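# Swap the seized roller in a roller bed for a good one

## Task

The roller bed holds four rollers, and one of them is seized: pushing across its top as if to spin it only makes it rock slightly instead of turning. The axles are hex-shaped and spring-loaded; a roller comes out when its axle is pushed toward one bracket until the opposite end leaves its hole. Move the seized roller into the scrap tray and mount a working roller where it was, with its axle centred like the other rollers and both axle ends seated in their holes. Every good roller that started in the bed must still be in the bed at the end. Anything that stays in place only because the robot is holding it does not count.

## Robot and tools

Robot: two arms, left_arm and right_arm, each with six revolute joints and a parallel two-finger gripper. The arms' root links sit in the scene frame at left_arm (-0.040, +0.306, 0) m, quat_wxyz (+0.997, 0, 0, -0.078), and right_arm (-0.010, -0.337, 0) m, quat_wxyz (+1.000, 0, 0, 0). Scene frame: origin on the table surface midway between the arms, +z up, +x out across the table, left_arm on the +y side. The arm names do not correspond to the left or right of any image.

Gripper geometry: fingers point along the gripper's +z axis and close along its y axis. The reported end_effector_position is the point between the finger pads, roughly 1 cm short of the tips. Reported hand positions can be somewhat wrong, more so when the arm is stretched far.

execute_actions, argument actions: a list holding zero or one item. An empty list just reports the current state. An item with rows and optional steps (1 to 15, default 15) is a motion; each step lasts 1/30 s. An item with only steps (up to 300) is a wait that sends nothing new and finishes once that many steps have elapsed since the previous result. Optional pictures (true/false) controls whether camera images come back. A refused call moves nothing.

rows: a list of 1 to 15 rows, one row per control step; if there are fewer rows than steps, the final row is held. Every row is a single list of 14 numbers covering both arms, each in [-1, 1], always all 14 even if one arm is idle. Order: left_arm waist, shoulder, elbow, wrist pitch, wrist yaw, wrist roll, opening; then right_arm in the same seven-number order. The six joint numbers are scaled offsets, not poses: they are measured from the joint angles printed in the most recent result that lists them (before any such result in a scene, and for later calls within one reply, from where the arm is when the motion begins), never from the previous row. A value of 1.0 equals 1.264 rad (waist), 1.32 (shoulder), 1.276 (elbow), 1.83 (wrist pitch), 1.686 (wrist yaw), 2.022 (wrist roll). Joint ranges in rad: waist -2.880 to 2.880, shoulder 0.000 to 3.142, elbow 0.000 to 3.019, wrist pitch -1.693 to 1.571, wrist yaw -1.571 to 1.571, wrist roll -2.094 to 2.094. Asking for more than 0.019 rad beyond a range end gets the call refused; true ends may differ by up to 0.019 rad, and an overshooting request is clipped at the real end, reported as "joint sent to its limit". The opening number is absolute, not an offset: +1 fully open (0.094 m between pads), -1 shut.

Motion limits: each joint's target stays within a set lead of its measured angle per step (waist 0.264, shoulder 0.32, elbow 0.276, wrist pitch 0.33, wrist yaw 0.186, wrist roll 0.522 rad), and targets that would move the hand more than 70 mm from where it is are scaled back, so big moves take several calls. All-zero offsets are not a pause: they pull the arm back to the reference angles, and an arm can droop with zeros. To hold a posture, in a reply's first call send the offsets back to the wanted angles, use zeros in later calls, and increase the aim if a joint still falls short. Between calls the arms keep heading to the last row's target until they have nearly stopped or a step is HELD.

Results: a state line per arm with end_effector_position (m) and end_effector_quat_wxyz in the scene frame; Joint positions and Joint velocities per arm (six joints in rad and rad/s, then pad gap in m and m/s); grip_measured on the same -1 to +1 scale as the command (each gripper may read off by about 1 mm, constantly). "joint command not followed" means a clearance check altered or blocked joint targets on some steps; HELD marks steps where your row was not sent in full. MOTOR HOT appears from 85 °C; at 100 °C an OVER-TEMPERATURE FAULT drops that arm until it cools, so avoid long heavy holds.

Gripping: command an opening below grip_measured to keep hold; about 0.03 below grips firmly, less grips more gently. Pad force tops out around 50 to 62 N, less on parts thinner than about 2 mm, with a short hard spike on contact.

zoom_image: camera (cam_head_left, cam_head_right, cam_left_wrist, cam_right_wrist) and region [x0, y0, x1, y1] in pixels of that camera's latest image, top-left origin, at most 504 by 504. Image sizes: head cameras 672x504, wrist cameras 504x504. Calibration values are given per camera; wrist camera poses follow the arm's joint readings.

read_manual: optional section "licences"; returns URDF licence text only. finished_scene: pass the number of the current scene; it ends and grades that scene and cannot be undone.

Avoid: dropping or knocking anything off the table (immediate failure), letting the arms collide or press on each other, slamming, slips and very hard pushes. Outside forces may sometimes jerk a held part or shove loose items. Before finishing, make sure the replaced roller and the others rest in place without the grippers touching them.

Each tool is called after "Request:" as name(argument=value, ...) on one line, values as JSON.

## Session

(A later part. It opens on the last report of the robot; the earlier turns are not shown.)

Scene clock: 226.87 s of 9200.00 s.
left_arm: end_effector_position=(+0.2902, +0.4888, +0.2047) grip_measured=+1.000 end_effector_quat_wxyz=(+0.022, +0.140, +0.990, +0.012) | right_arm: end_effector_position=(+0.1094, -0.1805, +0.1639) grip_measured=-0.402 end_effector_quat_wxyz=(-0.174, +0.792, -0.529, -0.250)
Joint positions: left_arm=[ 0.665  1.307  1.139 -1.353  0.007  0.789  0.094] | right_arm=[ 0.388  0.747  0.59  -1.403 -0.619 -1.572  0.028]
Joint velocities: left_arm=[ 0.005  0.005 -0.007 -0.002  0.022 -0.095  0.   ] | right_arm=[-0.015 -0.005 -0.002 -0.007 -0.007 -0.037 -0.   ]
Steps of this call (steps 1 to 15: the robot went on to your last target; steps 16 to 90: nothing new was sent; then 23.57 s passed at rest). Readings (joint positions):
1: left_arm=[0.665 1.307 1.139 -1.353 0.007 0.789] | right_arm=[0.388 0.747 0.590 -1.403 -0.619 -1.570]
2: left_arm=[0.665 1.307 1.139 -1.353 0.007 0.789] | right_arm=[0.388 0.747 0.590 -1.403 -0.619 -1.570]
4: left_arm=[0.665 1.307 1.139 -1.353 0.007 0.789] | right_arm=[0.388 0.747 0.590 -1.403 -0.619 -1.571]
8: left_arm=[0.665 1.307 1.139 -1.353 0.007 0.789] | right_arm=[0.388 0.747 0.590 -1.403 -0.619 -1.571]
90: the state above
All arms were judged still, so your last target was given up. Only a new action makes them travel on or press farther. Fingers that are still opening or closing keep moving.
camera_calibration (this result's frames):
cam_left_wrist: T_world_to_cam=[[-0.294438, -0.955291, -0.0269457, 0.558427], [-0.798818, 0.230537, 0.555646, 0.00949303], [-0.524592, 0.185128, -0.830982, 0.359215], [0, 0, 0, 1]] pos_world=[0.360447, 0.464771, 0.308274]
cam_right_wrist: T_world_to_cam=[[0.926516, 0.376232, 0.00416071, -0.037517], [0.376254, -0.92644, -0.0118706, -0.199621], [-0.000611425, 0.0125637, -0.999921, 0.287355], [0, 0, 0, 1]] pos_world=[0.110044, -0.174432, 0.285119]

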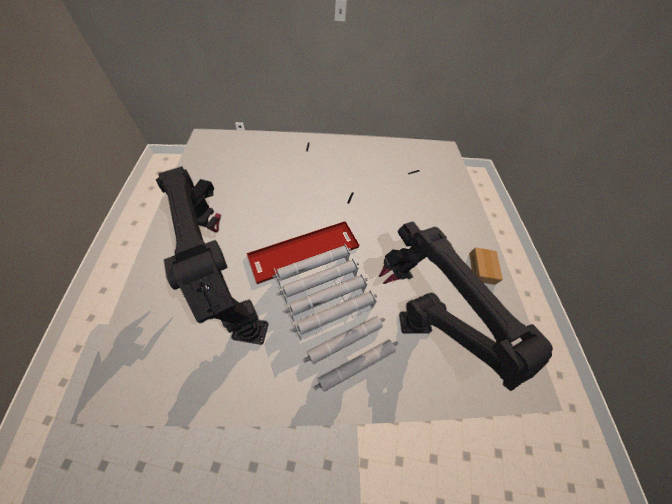

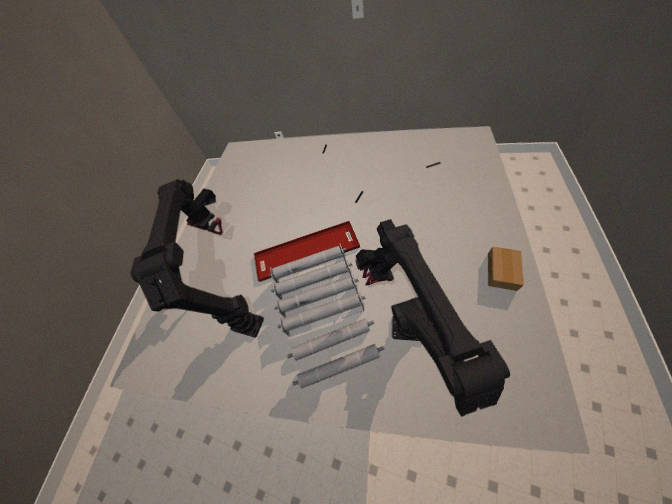

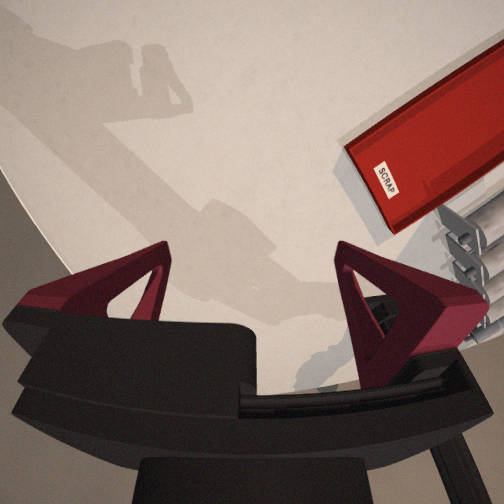

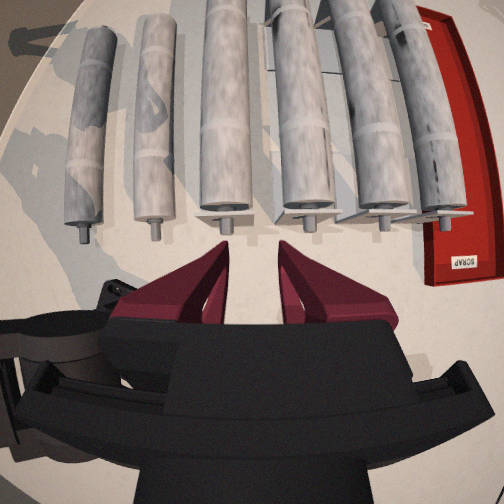

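Request:
execute_actions(actions=[{"rows":[[-0.1,-0.02,0,0,0,-0.05,0.5,0,0,-0.02,0.014,0,0,-0.4],[-0.25,-0.05,-0.03,0,0,-0.12,0.5,0,0,-0.05,0.035,0,0,-0.4],[-0.45,-0.08,-0.07,0.01,0,-0.25,0.5,0,0,-0.08,0.055,0,0,-0.4],[-0.7,-0.11,-0.1,0.02,0,-0.4,0.5,0.005,0,-0.11,0.075,0,0,-0.4],[-1,-0.125,-0.13,0.02,0,-0.52,0.5,0.008,0.01,-0.14,0.1,0,0,-0.4]],"steps":15}], pictures=false)

Request:
execute_actions(actions=[{"steps":45}], pictures=false)

Scene clock: 245.27 s of 9200.00 s.
left_arm: end_effector_position=(+0.2510, +0.1597, +0.1928) grip_measured=+0.502 end_effector_quat_wxyz=(+0.035, +0.196, +0.980, -0.012) | right_arm: end_effector_position=(+0.0885, -0.1891, +0.0923) grip_measured=-0.402 end_effector_quat_wxyz=(-0.162, +0.789, -0.533, -0.258)
Joint positions: left_arm=[-0.306  1.157  0.982 -1.321  0.005 -0.067  0.071] | right_arm=[ 0.388  0.757  0.399 -1.232 -0.619 -1.572  0.028]
Joint velocities: left_arm=[-2.408 -0.005  0.012  0.027  0.022 -0.901 -0.001] | right_arm=[-0.005 -0.015 -0.002  0.042 -0.051  0.037  0.001]
Steps of this call (steps 1 to 90: nothing new was sent; then 14.90 s passed at rest; steps 91 to 105: all 15 steps of this action). Readings (joint positions):
91: left_arm=[0.656 1.306 1.139 -1.353 0.004 0.774] | right_arm=[0.388 0.747 0.588 -1.400 -0.619 -1.572]
92: left_arm=[0.630 1.303 1.136 -1.353 0.002 0.746] | right_arm=[0.388 0.747 0.580 -1.386 -0.620 -1.572]
94: left_arm=[0.535 1.280 1.105 -1.340 0.001 0.625] | right_arm=[0.388 0.747 0.536 -1.330 -0.621 -1.572]
98: left_arm=[0.264 1.199 1.005 -1.329 0.003 0.345] | right_arm=[0.388 0.753 0.414 -1.247 -0.619 -1.572]
105: the state above

Scene clock: 246.77 s of 9200.00 s.
left_arm: end_effector_position=(+0.1944, +0.0818, +0.1916) grip_measured=+0.502 end_effector_quat_wxyz=(+0.030, +0.253, +0.967, -0.022) | right_arm: end_effector_position=(+0.0886, -0.1891, +0.0923) grip_measured=-0.402 end_effector_quat_wxyz=(-0.163, +0.789, -0.533, -0.257)
Joint positions: left_arm=[-0.6    1.154  0.976 -1.319  0.01  -0.246  0.071] | right_arm=[ 0.388  0.757  0.399 -1.231 -0.619 -1.572  0.028]
Joint velocities: left_arm=[ 0.005 -0.005 -0.017 -0.012  0.007  0.022 -0.001] | right_arm=[-0.005 -0.005  0.002 -0.007 -0.051 -0.037 -0.001]
Steps of this call (steps 1 to 30: the robot went on to your last target; steps 31 to 45: nothing new was sent). Readings (joint positions):
1: left_arm=[-0.389 1.157 0.982 -1.320 0.005 -0.096] | right_arm=[0.388 0.757 0.399 -1.231 -0.619 -1.572]
2: left_arm=[-0.471 1.157 0.982 -1.319 0.005 -0.125] | right_arm=[0.388 0.757 0.399 -1.231 -0.619 -1.572]
4: left_arm=[-0.601 1.157 0.981 -1.319 0.011 -0.166] | right_arm=[0.388 0.757 0.399 -1.231 -0.619 -1.572]
8: left_arm=[-0.638 1.155 0.977 -1.319 0.012 -0.211] | right_arm=[0.388 0.757 0.399 -1.231 -0.619 -1.572]
45: the state above
All arms were judged still, so your last target was given up. Only a new action makes them travel on or press farther. Fingers that are still opening or closing keep moving.

Request:
execute_actions(actions=[{"rows":[[-0.05,0,-0.02,0,0,0,0.25,0,0.01,0.01,0,0,0,-0.4],[-0.1,0,-0.04,0,0,0,0.25,0,0.01,0.01,0,0,0,-0.4],[-0.16,-0.01,-0.07,0,0,-0.016,0.25,0,0.01,0.01,0,0,0,-0.4],[-0.22,-0.01,-0.07,0,0,-0.016,0.25,0,0.01,0.01,0,0,0,-0.4],[-0.28,-0.01,-0.07,0,0,-0.016,0.25,0,0.01,0.01,0,0,0,-0.4],[-0.34,-0.01,-0.07,0,0,-0.016,0.25,0,0.01,0.01,0,0,0,-0.4],[-0.39,-0.01,-0.07,0,0,-0.016,0.25,0,0.01,0.01,0,0,0,-0.4],[-0.44,-0.01,-0.07,0,0,-0.016,0.25,0,0.01,0.01,0,0,0,-0.4],[-0.48,-0.01,-0.07,0,0,-0.016,0.25,0,0.01,0.01,0,0,0,-0.4],[-0.51,-0.01,-0.07,0,0,-0.016,0.25,0,0.01,0.01,0,0,0,-0.4],[-0.53,-0.01,-0.07,0,0,-0.016,0.25,0,0.01,0.01,0,0,0,-0.4],[-0.542,-0.01,-0.07,0,-0.01,-0.016,0.25,0,0.01,0.01,0,0,0,-0.4]],"steps":15}], pictures=false)

Request:
execute_actions(actions=[{"steps":20}])

Scene clock: 260.87 s of 9200.00 s.
left_arm: end_effector_position=(-0.0119, +0.0127, +0.1585) grip_measured=+0.252 end_effector_quat_wxyz=(-0.004, +0.570, +0.822, +0.003) | right_arm: end_effector_position=(+0.0885, -0.1891, +0.0919) grip_measured=-0.402 end_effector_quat_wxyz=(-0.162, +0.789, -0.533, -0.258)
Joint positions: left_arm=[-1.315  1.149  0.886 -1.317  0.002 -0.259  0.059] | right_arm=[ 0.388  0.76   0.399 -1.231 -0.619 -1.572  0.028]
Joint velocities: left_arm=[ 0.083  0.005  0.007  0.027 -0.125 -0.007  0.   ] | right_arm=[ 0.005 -0.015  0.002 -0.007  0.007  0.007 -0.   ]
Steps of this call (steps 1 to 90: nothing new was sent; then 10.60 s passed at rest; steps 91 to 105: all 15 steps of this action). Readings (joint positions):
91: left_arm=[-0.605 1.154 0.974 -1.319 0.009 -0.246] | right_arm=[0.388 0.757 0.399 -1.231 -0.619 -1.572]
92: left_arm=[-0.621 1.154 0.967 -1.318 0.008 -0.246] | right_arm=[0.388 0.758 0.399 -1.231 -0.619 -1.572]
94: left_arm=[-0.707 1.150 0.931 -1.317 0.006 -0.252] | right_arm=[0.388 0.759 0.399 -1.231 -0.619 -1.572]
98: left_arm=[-1.019 1.150 0.886 -1.317 0.007 -0.258] | right_arm=[0.388 0.760 0.399 -1.231 -0.619 -1.572]
105: the state above

Scene clock: 261.53 s of 9200.00 s.
left_arm: end_effector_position=(-0.0038, +0.0136, +0.1585) grip_measured=+0.252 end_effector_quat_wxyz=(-0.002, +0.559, +0.829, +0.005) | right_arm: end_effector_position=(+0.0885, -0.1891, +0.0919) grip_measured=-0.402 end_effector_quat_wxyz=(-0.162, +0.789, -0.533, -0.258)
Joint positions: left_arm=[-1.29   1.149  0.886 -1.317 -0.003 -0.262  0.059] | right_arm=[ 0.388  0.76   0.399 -1.231 -0.619 -1.572  0.028]
Joint velocities: left_arm=[-0.005  0.005 -0.002  0.007  0.066  0.066  0.   ] | right_arm=[ 0.005  0.005 -0.007  0.012 -0.037  0.125  0.001]
Steps of this call (steps 1 to 20: the robot went on to your last target). Readings (joint positions):
1: left_arm=[-1.311 1.149 0.886 -1.317 -0.000 -0.259] | right_arm=[0.388 0.760 0.399 -1.231 -0.619 -1.572]
2: left_arm=[-1.304 1.149 0.886 -1.317 -0.002 -0.259] | right_arm=[0.388 0.760 0.399 -1.231 -0.619 -1.572]
4: left_arm=[-1.294 1.149 0.886 -1.317 -0.003 -0.260] | right_arm=[0.388 0.760 0.399 -1.231 -0.619 -1.572]
8: left_arm=[-1.290 1.149 0.886 -1.317 -0.003 -0.261] | right_arm=[0.388 0.760 0.399 -1.231 -0.619 -1.572]
20: the state above
camera_calibration (this result's frames):
cam_left_wrist: T_world_to_cam=[[-0.933382, -0.358882, -0.000928886, 0.00202736], [-0.288767, 0.749484, 0.595725, -0.101671], [-0.213099, 0.556307, -0.803188, 0.246369], [0, 0, 0, 1]] pos_world=[0.025034, -0.0601284, 0.25845]
cam_right_wrist: T_world_to_cam=[[0.926185, 0.376094, -0.0271161, -0.0117924], [0.375921, -0.926582, -0.0114201, -0.200613], [-0.0294203, 0.000383631, -0.999567, 0.215705], [0, 0, 0, 1]] pos_world=[0.0926825, -0.181532, 0.213001]

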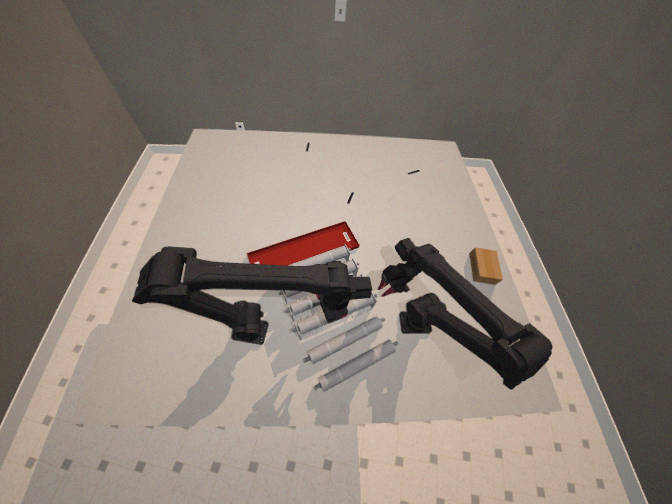

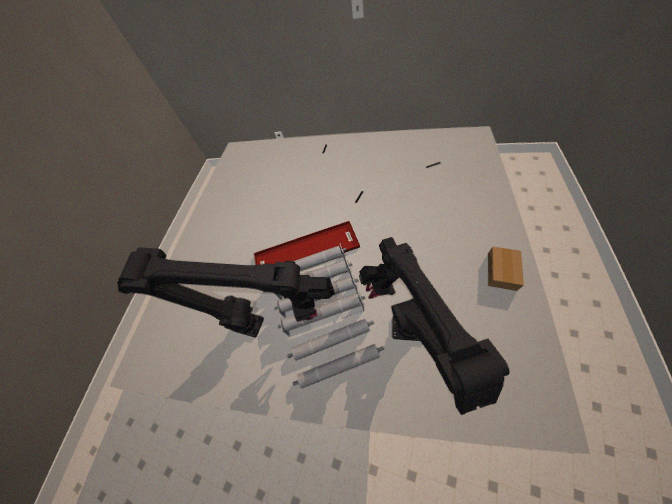

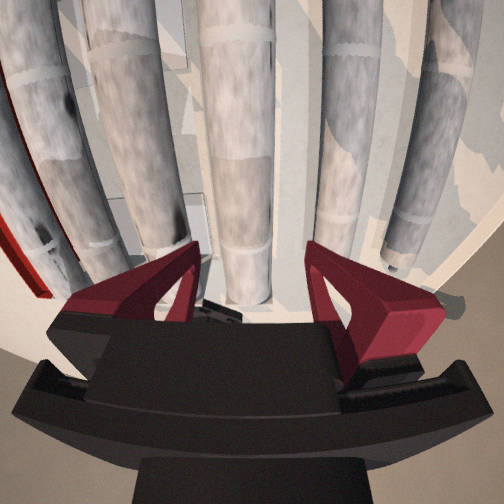

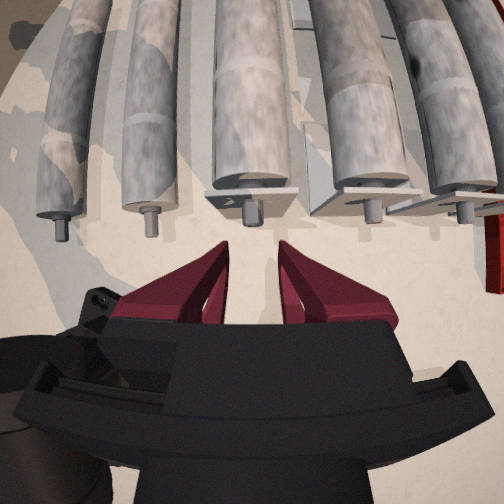

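Request:
execute_actions(actions=[{"rows":[[0.01,0.01,-0.01,0.01,0,0,0.25,0,0.01,0.01,0,0,0,-0.4],[0.02,0.02,-0.02,0.025,0,0,0.25,0,0.01,0.01,0,0,0,-0.4],[0.027,0.03,-0.03,0.04,0,0,0.25,0,0.01,0.01,0,0,0,-0.4],[0.027,0.035,-0.04,0.055,0,0,0.25,0,0.01,0.01,0,0,0,-0.4],[0.027,0.04,-0.05,0.07,0,0,0.25,0,0.01,0.01,0,0,0,-0.4],[0.027,0.045,-0.06,0.08,0,0,0.25,0,0.01,0.01,0,0,0,-0.4]],"steps":15}])

Scene clock: 270.90 s of 9200.00 s.
left_arm: end_effector_position=(+0.0055, +0.0107, +0.1139) grip_measured=+0.252 end_effector_quat_wxyz=(-0.002, +0.546, +0.838, +0.005) | right_arm: end_effector_position=(+0.0884, -0.1892, +0.0915) grip_measured=-0.402 end_effector_quat_wxyz=(-0.160, +0.789, -0.534, -0.259)
Joint positions: left_arm=[-1.261  1.205  0.805 -1.181 -0.003 -0.262  0.059] | right_arm=[ 0.388  0.763  0.399 -1.231 -0.619 -1.572  0.028]
Joint velocities: left_arm=[-0.005  0.005 -0.012  0.012 -0.007  0.022 -0.   ] | right_arm=[-0.005  0.005  0.002 -0.002 -0.022 -0.037  0.001]
Steps of this call (steps 1 to 15: the robot went on to your last target; steps 16 to 90: nothing new was sent; then 5.87 s passed at rest; steps 91 to 105: all 15 steps of this action). Readings (joint positions):
91: left_arm=[-1.290 1.149 0.884 -1.315 -0.003 -0.262] | right_arm=[0.388 0.760 0.399 -1.231 -0.619 -1.572]
92: left_arm=[-1.288 1.149 0.881 -1.306 -0.003 -0.262] | right_arm=[0.388 0.761 0.399 -1.231 -0.619 -1.572]
94: left_arm=[-1.278 1.153 0.864 -1.268 -0.003 -0.262] | right_arm=[0.388 0.762 0.399 -1.231 -0.619 -1.572]
98: left_arm=[-1.261 1.183 0.818 -1.194 -0.003 -0.262] | right_arm=[0.388 0.763 0.399 -1.231 -0.619 -1.572]
105: the state above
camera_calibration (this result's frames):
cam_left_wrist: T_world_to_cam=[[-0.92244, -0.38614, -0.000928886, 0.00979474], [-0.310654, 0.740679, 0.595725, -0.0700603], [-0.229345, 0.549809, -0.803188, 0.214201], [0, 0, 0, 1]] pos_world=[0.0363966, -0.0620953, 0.21379]
cam_right_wrist: T_world_to_cam=[[0.926093, 0.376056, -0.0305479, -0.0113557], [0.375884, -0.926596, -0.0114118, -0.200618], [-0.0325971, -0.000914055, -0.999468, 0.215299], [0, 0, 0, 1]] pos_world=[0.0929438, -0.181425, 0.212548]

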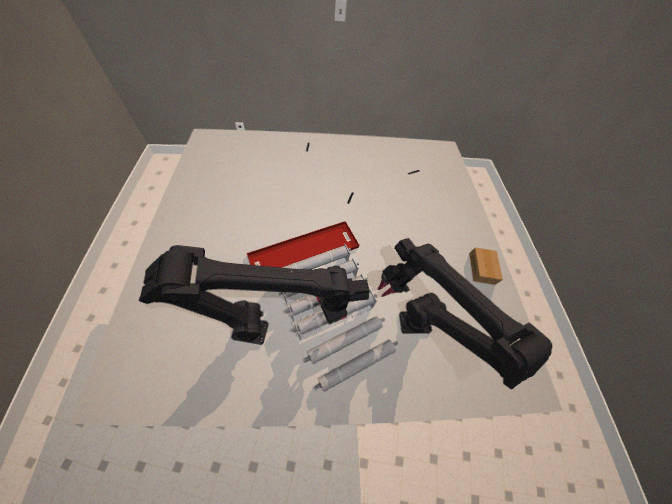

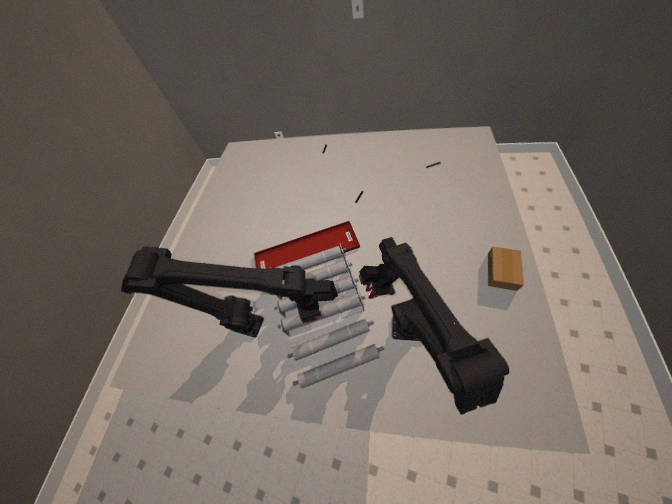

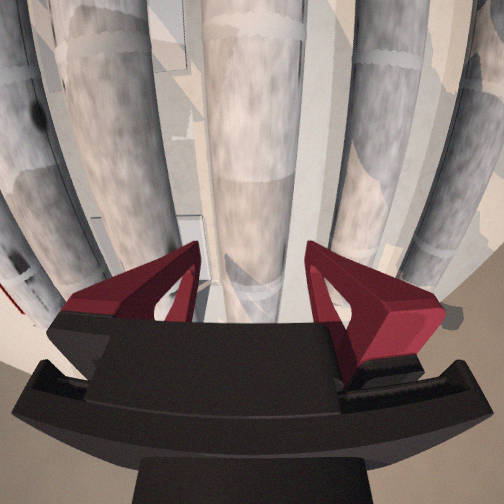

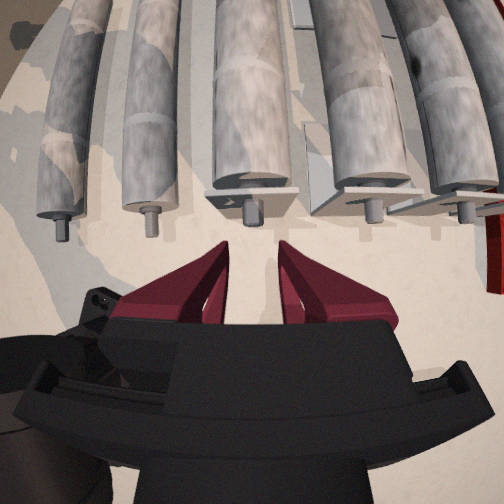

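Request:
execute_actions(actions=[{"rows":[[0,0.008,-0.01,0.012,0,0,0.25,0,0.01,-0.008,0.012,-0.01,0,-0.4],[0,0.012,-0.02,0.025,0,0,0.25,0,0.015,-0.016,0.024,-0.02,0,-0.4],[0,0.016,-0.03,0.04,0,0,0.25,0,0.02,-0.024,0.036,-0.035,0,-0.4],[0,0.02,-0.04,0.05,0,0,0.25,0,0.025,-0.032,0.048,-0.05,0,-0.4],[0,0.026,-0.046,0.06,0,0,0.25,0,0.028,-0.04,0.06,-0.06,0,-0.4],[0,0.028,-0.052,0.066,0,0,0.25,0,0.028,-0.046,0.067,-0.063,0,-0.4]],"steps":15}])

Scene clock: 286.87 s of 9200.00 s.
left_arm: end_effector_position=(+0.0052, +0.0126, +0.0829) grip_measured=+0.252 end_effector_quat_wxyz=(+0.003, +0.546, +0.838, -0.001) | right_arm: end_effector_position=(+0.0854, -0.1752, +0.0797) grip_measured=-0.402 end_effector_quat_wxyz=(-0.198, +0.777, -0.521, -0.293)
Joint positions: left_arm=[-1.261  1.232  0.736 -1.07  -0.003 -0.262  0.059] | right_arm=[ 0.388  0.795  0.346 -1.12  -0.723 -1.572  0.028]
Joint velocities: left_arm=[-0.005  0.005  0.012 -0.007 -0.037 -0.066 -0.001] | right_arm=[-0.005 -0.005  0.002  0.007 -0.022 -0.051 -0.002]
Steps of this call (steps 1 to 15: the robot went on to your last target; steps 16 to 90: nothing new was sent; then 12.47 s passed at rest; steps 91 to 105: all 15 steps of this action). Readings (joint positions):
91: left_arm=[-1.261 1.205 0.804 -1.178 -0.003 -0.262] | right_arm=[0.388 0.764 0.399 -1.229 -0.626 -1.572]
92: left_arm=[-1.261 1.205 0.800 -1.168 -0.003 -0.262] | right_arm=[0.388 0.765 0.397 -1.221 -0.640 -1.572]
94: left_arm=[-1.261 1.205 0.782 -1.132 -0.003 -0.262] | right_arm=[0.388 0.771 0.387 -1.188 -0.683 -1.572]
98: left_arm=[-1.261 1.219 0.744 -1.080 -0.003 -0.262] | right_arm=[0.388 0.792 0.354 -1.130 -0.721 -1.572]
105: the state above
camera_calibration (this result's frames):
cam_left_wrist: T_world_to_cam=[[-0.922442, -0.386126, 0.00283691, 0.00990569], [-0.312062, 0.749793, 0.583462, -0.0521784], [-0.227417, 0.537324, -0.812136, 0.189147], [0, 0, 0, 1]] pos_world=[0.0358698, -0.0586857, 0.184029]
cam_right_wrist: T_world_to_cam=[[0.926268, 0.376834, -0.00479461, -0.0161403], [0.37381, -0.920304, -0.115356, -0.17717], [-0.0478827, 0.105059, -0.993313, 0.222758], [0, 0, 0, 1]] pos_world=[0.0918445, -0.18037, 0.200753]

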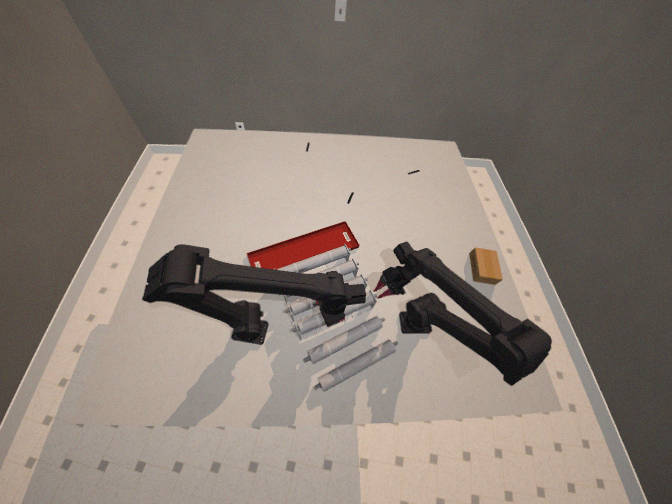

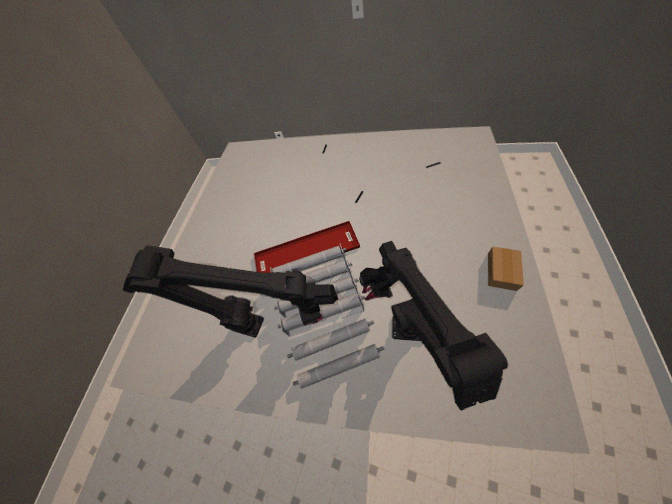

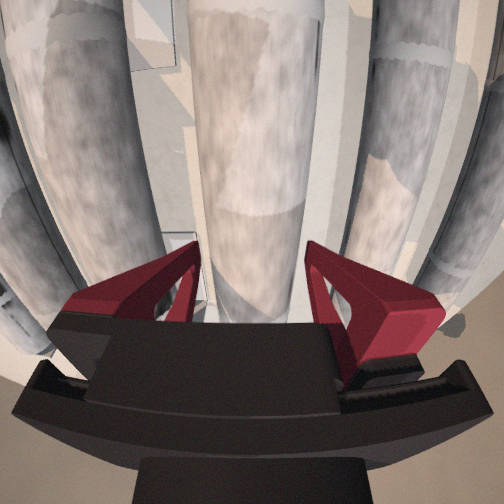

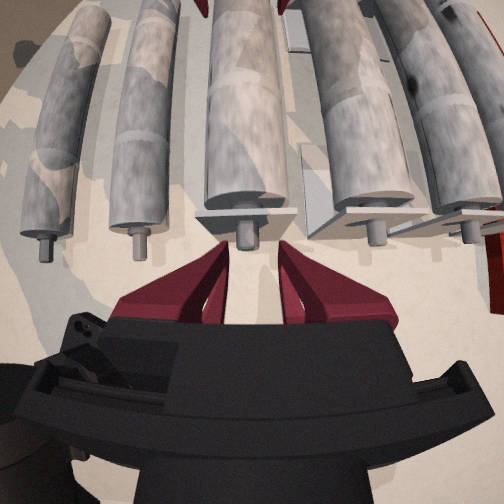

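Request:
execute_actions(actions=[{"rows":[[0,0.005,0.01,0,0,0,0.15,0,0.005,-0.008,0.004,-0.01,0,-0.4],[0,0.005,0.01,0,0,0,0.08,0,0.005,-0.014,0.008,-0.02,0,-0.4],[0,0.005,0.01,0,0,0,0.03,0,0.005,-0.02,0.012,-0.03,0,-0.4],[0,0.005,0.01,0,0,0,-0.05,0,0.005,-0.026,0.014,-0.042,0,-0.4]],"steps":15}])

Scene clock: 294.67 s of 9200.00 s.
left_arm: end_effector_position=(+0.0047, +0.0125, +0.0829) grip_measured=-0.017 end_effector_quat_wxyz=(+0.002, +0.546, +0.838, -0.002) | right_arm: end_effector_position=(+0.0758, -0.1699, +0.0788) grip_measured=-0.402 end_effector_quat_wxyz=(-0.211, +0.765, -0.516, -0.323)
Joint positions: left_arm=[-1.261  1.232  0.736 -1.07  -0.001 -0.262  0.046] | right_arm=[ 0.388  0.795  0.319 -1.106 -0.791 -1.572  0.028]
Joint velocities: left_arm=[-0.005 -0.005 -0.007  0.012 -0.037  0.066  0.   ] | right_arm=[ 0.005  0.005 -0.017  0.007 -0.022 -0.051 -0.   ]
Steps of this call (steps 1 to 15: the robot went on to your last target; steps 16 to 90: nothing new was sent; then 4.30 s passed at rest; steps 91 to 105: all 15 steps of this action). Readings (joint positions):
91: left_arm=[-1.261 1.232 0.736 -1.070 -0.003 -0.262] | right_arm=[0.388 0.795 0.346 -1.120 -0.730 -1.572]
92: left_arm=[-1.261 1.232 0.736 -1.070 -0.003 -0.262] | right_arm=[0.388 0.795 0.344 -1.119 -0.744 -1.572]
94: left_arm=[-1.261 1.232 0.736 -1.070 -0.001 -0.262] | right_arm=[0.388 0.795 0.338 -1.111 -0.778 -1.572]
98: left_arm=[-1.261 1.232 0.736 -1.070 -0.001 -0.262] | right_arm=[0.388 0.795 0.321 -1.107 -0.791 -1.572]
105: the state above
camera_calibration (this result's frames):
cam_left_wrist: T_world_to_cam=[[-0.922437, -0.38611, 0.00542863, 0.00924503], [-0.31051, 0.750036, 0.583978, -0.05232], [-0.229551, 0.536997, -0.811752, 0.189064], [0, 0, 0, 1]] pos_world=[0.0356818, -0.0587151, 0.183976]
cam_right_wrist: T_world_to_cam=[[0.925978, 0.377191, -0.0170835, -0.0082066], [0.36796, -0.911615, -0.183201, -0.1615], [-0.0846755, 0.163354, -0.982927, 0.232738], [0, 0, 0, 1]] pos_world=[0.0867319, -0.182149, 0.199037]

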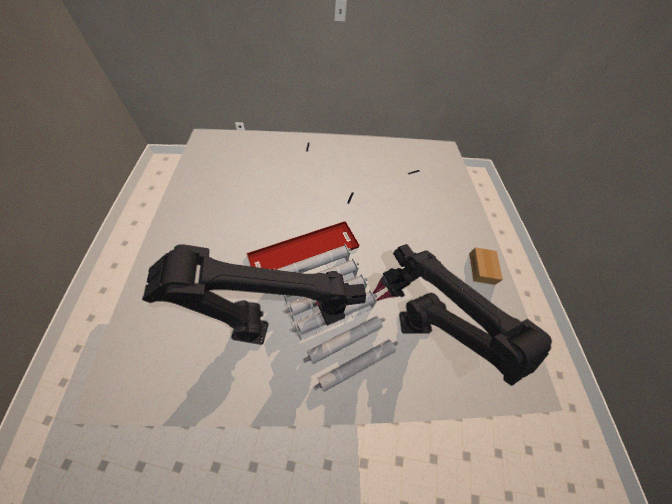

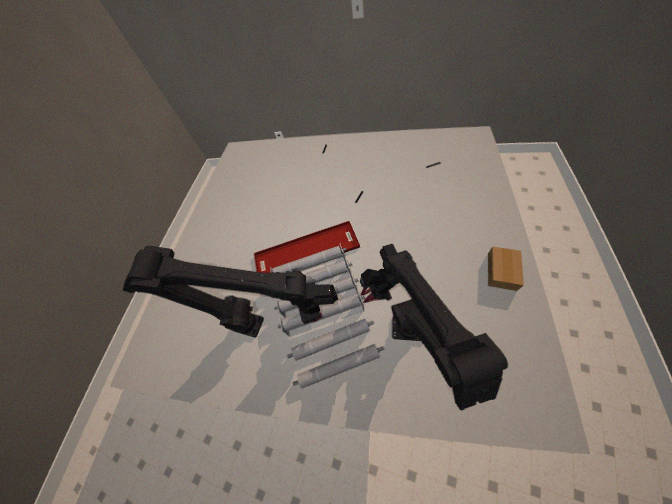

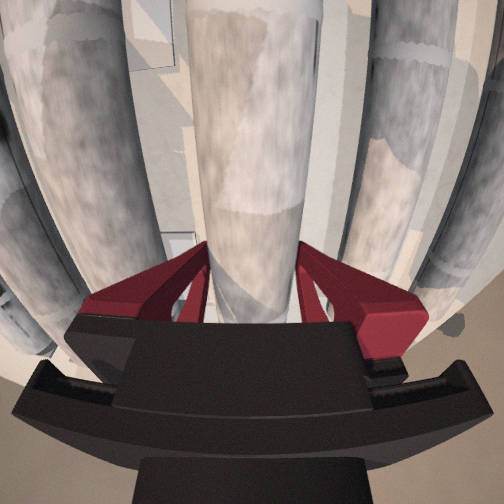

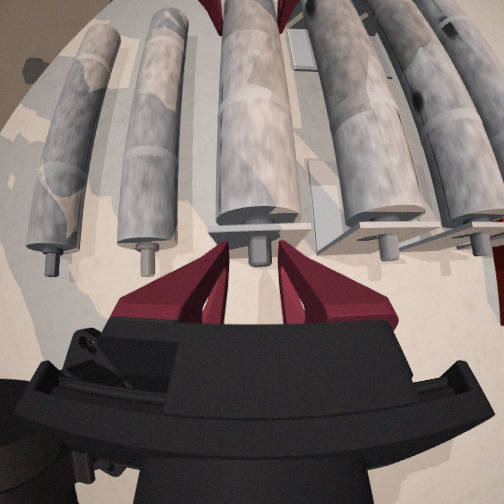

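Request:
execute_actions(actions=[{"rows":[[0,0.005,0.01,0,0,0,0.15,0,0.005,0.01,0.007,0,0,-0.4],[0,0.005,0.01,0,0,0,0.15,0,0.005,0.01,0.013,0,0,-0.4],[0,0.005,0.01,0,0,0,0.15,0,0.005,0.01,0.013,0,0,-0.4],[0,0.01,-0.008,0.008,0,0,0.15,0,0.005,0.01,0.013,0,0,-0.4],[0,0.012,-0.014,0.016,0,0,0.15,0,0.005,0.01,0.013,0,0,-0.5],[0,0.012,-0.014,0.016,0,0,0.15,0,0.005,0.01,0.013,0,0,-0.6],[0,0.012,-0.014,0.016,0,0,0.15,0,0.005,0.01,0.013,0,0,-0.68],[0,0.012,-0.014,0.016,0,0,0.15,0,0.005,0.01,0.013,0,0,-0.74],[0,0.012,-0.014,0.016,0,0,0.15,0,0.005,0.01,0.013,0,0,-0.8],[0,0.012,-0.014,0.016,0,0,0.08,0,0.005,0.01,0.013,0,0,-0.85],[0,0.012,-0.014,0.016,0,0,0.02,0,0.005,0.01,0.013,0,0,-0.85],[0,0.012,-0.014,0.016,0,0,-0.08,0,0.005,0.01,0.013,0,0,-0.85]],"steps":15}])

Scene clock: 308.63 s of 9200.00 s.
left_arm: end_effector_position=(+0.0036, +0.0144, +0.0776) grip_measured=-0.004 end_effector_quat_wxyz=(+0.002, +0.546, +0.837, -0.005) | right_arm: end_effector_position=(+0.0787, -0.1687, +0.0788) grip_measured=-0.779 end_effector_quat_wxyz=(-0.217, +0.767, -0.513, -0.318)
Joint positions: left_arm=[-1.261  1.232  0.72  -1.05   0.003 -0.262  0.047] | right_arm=[ 0.388  0.795  0.319 -1.09  -0.791 -1.572  0.01 ]
Joint velocities: left_arm=[-0.015  0.005 -0.017 -0.017 -0.037 -0.022 -0.   ] | right_arm=[-0.015  0.015  0.007 -0.007  0.022  0.037  0.   ]
Steps of this call (steps 1 to 15: the robot went on to your last target; steps 16 to 90: nothing new was sent; then 10.47 s passed at rest; steps 91 to 105: all 15 steps of this action). Readings (joint positions):
91: left_arm=[-1.261 1.232 0.736 -1.070 -0.001 -0.262] | right_arm=[0.388 0.795 0.319 -1.106 -0.791 -1.572]
92: left_arm=[-1.261 1.232 0.736 -1.070 -0.001 -0.262] | right_arm=[0.388 0.795 0.319 -1.103 -0.791 -1.572]
94: left_arm=[-1.261 1.232 0.736 -1.069 -0.001 -0.262] | right_arm=[0.388 0.795 0.319 -1.097 -0.791 -1.572]
98: left_arm=[-1.261 1.232 0.724 -1.053 -0.001 -0.262] | right_arm=[0.388 0.795 0.319 -1.092 -0.791 -1.572]
105: the state above
camera_calibration (this result's frames):
cam_left_wrist: T_world_to_cam=[[-0.922571, -0.385697, 0.0100493, 0.00864904], [-0.308343, 0.752699, 0.581694, -0.0507976], [-0.231922, 0.533555, -0.813345, 0.183649], [0, 0, 0, 1]] pos_world=[0.0349084, -0.0564156, 0.178832]
cam_right_wrist: T_world_to_cam=[[0.926113, 0.377246, -0.0010624, -0.0125909], [0.370678, -0.910505, -0.183244, -0.161513], [-0.0700952, 0.16931, -0.983067, 0.232646], [0, 0, 0, 1]] pos_world=[0.0878372, -0.181698, 0.199097]

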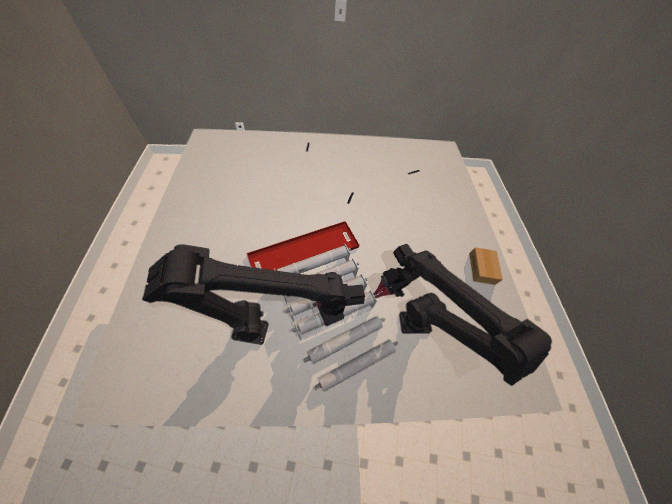

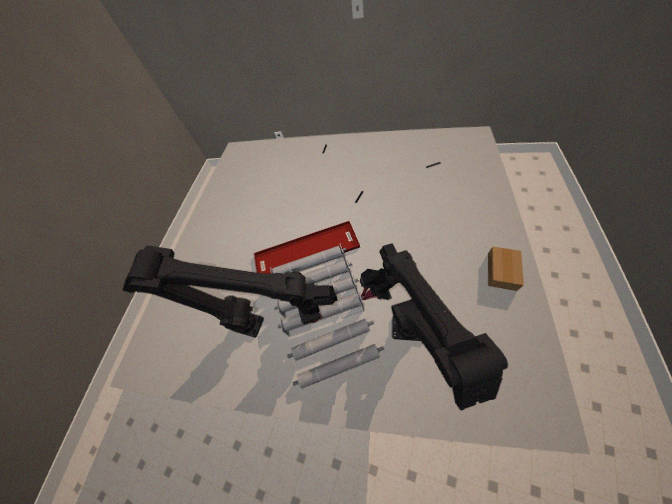

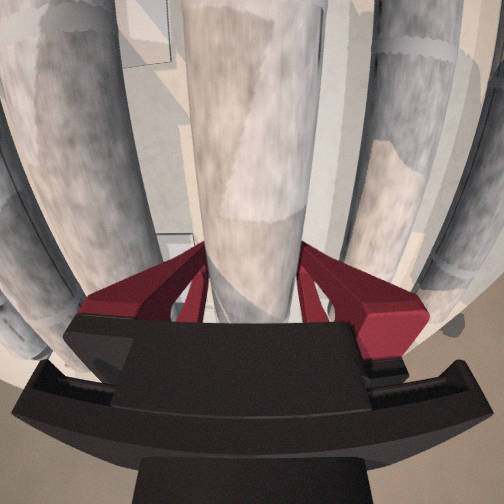

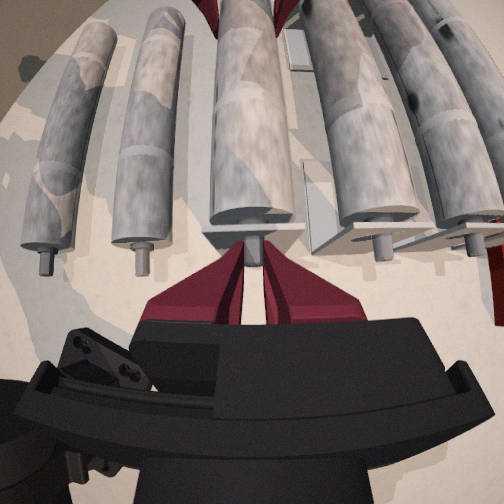

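Request:
execute_actions(actions=[{"rows":[[0,0,0.02,0,0,0,-0.08,0,-0.004,0.022,-0.008,0.015,0,-0.85],[0,0,0.02,0,0,0,-0.08,0,-0.007,0.026,-0.012,0.025,0,-0.85],[0,0,0.02,0,0,0,-0.08,0,-0.01,0.029,-0.016,0.035,0,-0.85],[0,0,0.02,0,0,0,-0.08,0,-0.013,0.032,-0.02,0.045,0,-0.85],[0,0,0.02,0,0,0,-0.08,0,-0.016,0.035,-0.024,0.055,0,-0.85],[0,0,0.02,0,0,0,-0.08,0,-0.019,0.038,-0.028,0.065,0,-0.85],[0,0,0.02,0,0,0,-0.08,0,-0.022,0.041,-0.032,0.075,0,-0.85]],"steps":15}])

Scene clock: 329.50 s of 9200.00 s.
left_arm: end_effector_position=(+0.0041, +0.0129, +0.0776) grip_measured=-0.004 end_effector_quat_wxyz=(+0.005, +0.546, +0.837, -0.007) | right_arm: end_effector_position=(+0.0824, -0.1777, +0.0787) grip_measured=-0.779 end_effector_quat_wxyz=(-0.198, +0.780, -0.520, -0.286)
Joint positions: left_arm=[-1.261  1.232  0.72  -1.044  0.002 -0.262  0.047] | right_arm=[ 0.391  0.77   0.338 -1.128 -0.711 -1.572  0.01 ]
Joint velocities: left_arm=[-0.015  0.005  0.002  0.002 -0.007 -0.081 -0.001] | right_arm=[-0.005 -0.005 -0.022 -0.012 -0.007 -0.022  0.   ]
Steps of this call (steps 1 to 15: the robot went on to your last target; steps 16 to 90: nothing new was sent; then 17.37 s passed at rest; steps 91 to 105: all 15 steps of this action). Readings (joint positions):
91: left_arm=[-1.261 1.232 0.720 -1.050 0.003 -0.262] | right_arm=[0.388 0.795 0.319 -1.091 -0.788 -1.572]
92: left_arm=[-1.261 1.232 0.720 -1.050 0.003 -0.262] | right_arm=[0.388 0.794 0.320 -1.093 -0.784 -1.572]
94: left_arm=[-1.261 1.232 0.720 -1.045 0.003 -0.262] | right_arm=[0.388 0.790 0.325 -1.103 -0.766 -1.572]
98: left_arm=[-1.261 1.232 0.720 -1.044 0.002 -0.262] | right_arm=[0.391 0.774 0.337 -1.126 -0.717 -1.572]
105: the state above
camera_calibration (this result's frames):
cam_left_wrist: T_world_to_cam=[[-0.922588, -0.385653, 0.0101291, 0.00851295], [-0.309803, 0.75627, 0.576262, -0.0491158], [-0.229898, 0.528515, -0.817202, 0.184955], [0, 0, 0, 1]] pos_world=[0.0351585, -0.0573239, 0.179363]
cam_right_wrist: T_world_to_cam=[[0.925147, 0.379592, 0.00361507, -0.0125211], [0.377897, -0.920031, -0.103615, -0.179585], [-0.0360053, 0.097225, -0.994611, 0.219604], [0, 0, 0, 1]] pos_world=[0.0873554, -0.181822, 0.199858]

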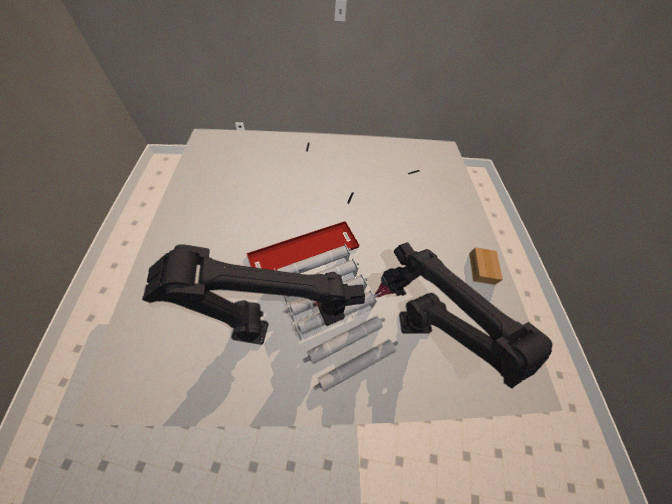

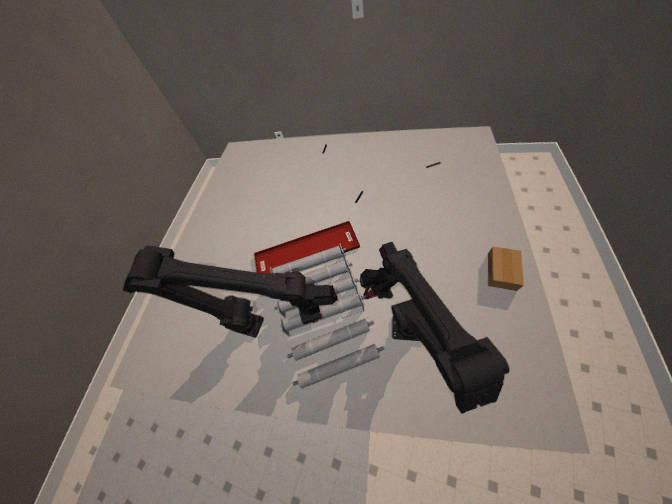

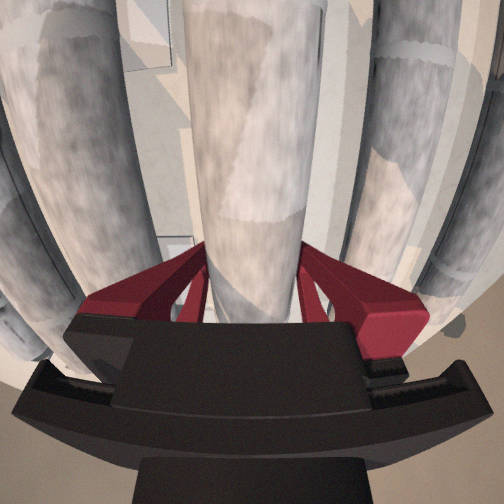

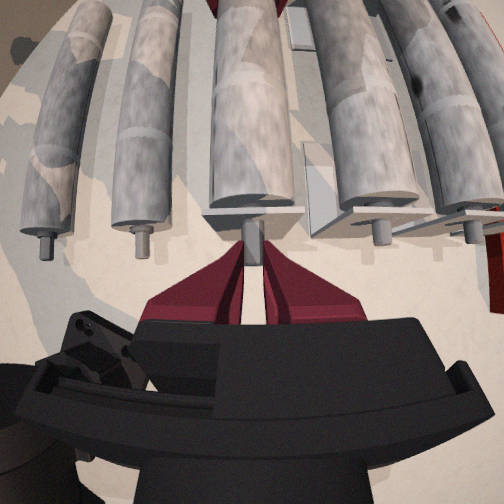

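Works; 10 mm. Continue 14 mm more.

Request:
execute_actions(actions=[{"rows":[[0,0,0.03,0,0,0,-0.08,-0.005,-0.003,0.026,-0.012,0.035,0,-0.85],[0,0,0.03,0,0,0,-0.08,-0.005,-0.006,0.029,-0.016,0.045,0,-0.85],[0,0,0.03,0,0,0,-0.08,-0.005,-0.008,0.032,-0.02,0.055,0,-0.85],[0,0,0.03,0,0,0,-0.08,-0.005,-0.01,0.035,-0.025,0.065,0,-0.85],[0,0,0.03,0,0,0,-0.08,-0.005,-0.012,0.038,-0.03,0.075,0,-0.85],[0,0,0.03,0,0,0,-0.08,-0.005,-0.014,0.041,-0.034,0.085,0,-0.85],[0,0,0.03,0,0,0,-0.08,-0.005,-0.017,0.044,-0.038,0.095,0,-0.85],[0,0,0.03,0,0,0,-0.08,-0.005,-0.019,0.047,-0.04,0.105,0,-0.85]],"steps":15}])

Scene clock: 339.80 s of 9200.00 s.
left_arm: end_effector_position=(+0.0044, +0.0124, +0.0766) grip_measured=-0.004 end_effector_quat_wxyz=(+0.005, +0.546, +0.837, -0.006) | right_arm: end_effector_position=(+0.0878, -0.1900, +0.0794) grip_measured=-0.779 end_effector_quat_wxyz=(-0.168, +0.796, -0.527, -0.246)
Joint positions: left_arm=[-1.261  1.236  0.721 -1.041  0.001 -0.262  0.047] | right_arm=[ 0.397  0.752  0.365 -1.177 -0.605 -1.572  0.01 ]
Joint velocities: left_arm=[ 0.005 -0.015  0.012 -0.002  0.051 -0.154  0.   ] | right_arm=[ 0.005 -0.005  0.017  0.002  0.007 -0.037 -0.001]
Steps of this call (steps 1 to 15: the robot went on to your last target; steps 16 to 90: nothing new was sent; then 6.80 s passed at rest; steps 91 to 105: all 15 steps of this action). Readings (joint positions):
91: left_arm=[-1.261 1.232 0.721 -1.043 0.002 -0.262] | right_arm=[0.391 0.770 0.338 -1.130 -0.708 -1.572]
92: left_arm=[-1.261 1.232 0.721 -1.043 0.002 -0.262] | right_arm=[0.391 0.769 0.340 -1.133 -0.701 -1.572]
94: left_arm=[-1.261 1.232 0.721 -1.043 0.002 -0.262] | right_arm=[0.391 0.766 0.348 -1.147 -0.673 -1.572]
98: left_arm=[-1.261 1.233 0.721 -1.041 0.001 -0.262] | right_arm=[0.392 0.753 0.364 -1.177 -0.610 -1.572]
105: the state above
camera_calibration (this result's frames):
cam_left_wrist: T_world_to_cam=[[-0.92259, -0.385685, 0.0086513, 0.00870656], [-0.310334, 0.755294, 0.577255, -0.0481524], [-0.229173, 0.529885, -0.816518, 0.18436], [0, 0, 0, 1]] pos_world=[0.0353395, -0.0579623, 0.178254]
cam_right_wrist: T_world_to_cam=[[0.923073, 0.384623, 0.00113797, -0.0114887], [0.384621, -0.923073, 0.00186812, -0.202449], [0.00176896, -0.00128672, -0.999998, 0.200109], [0, 0, 0, 1]] pos_world=[0.088117, -0.182199, 0.2005]

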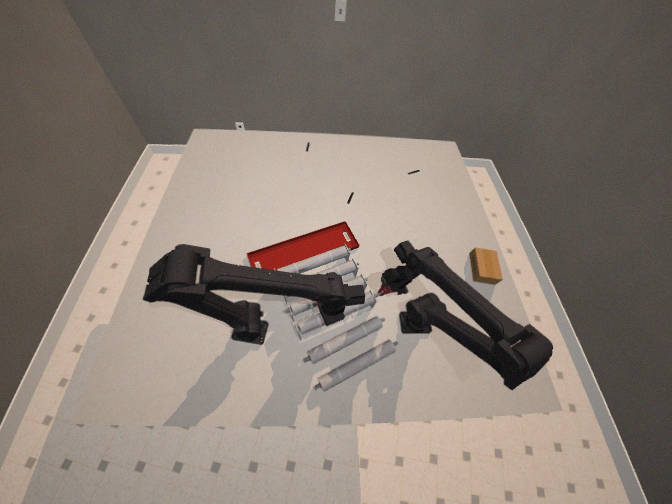

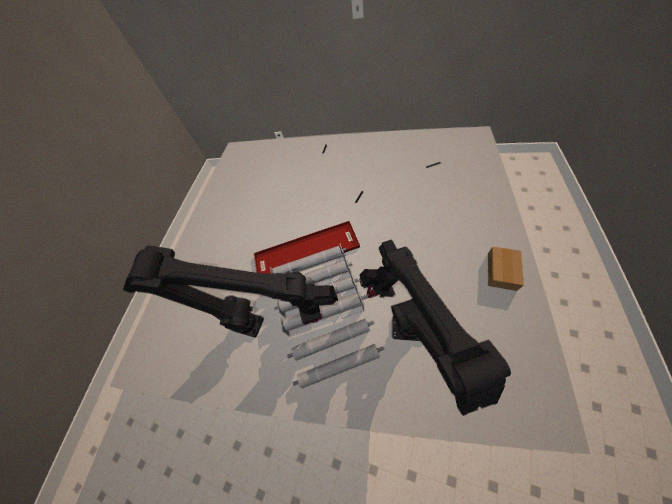

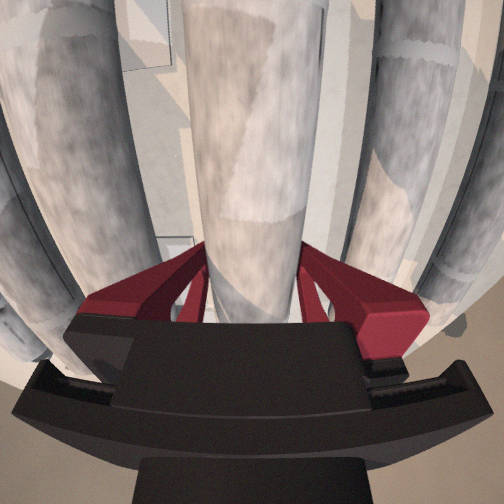

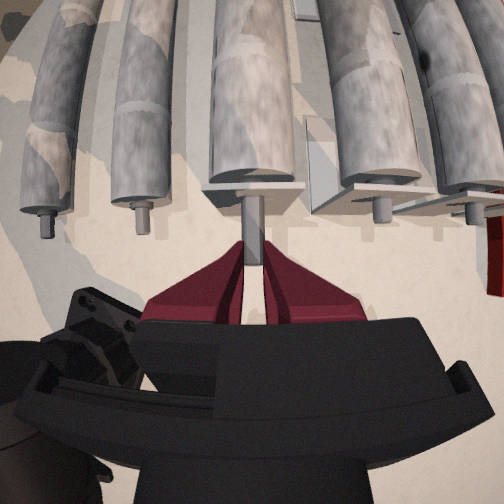

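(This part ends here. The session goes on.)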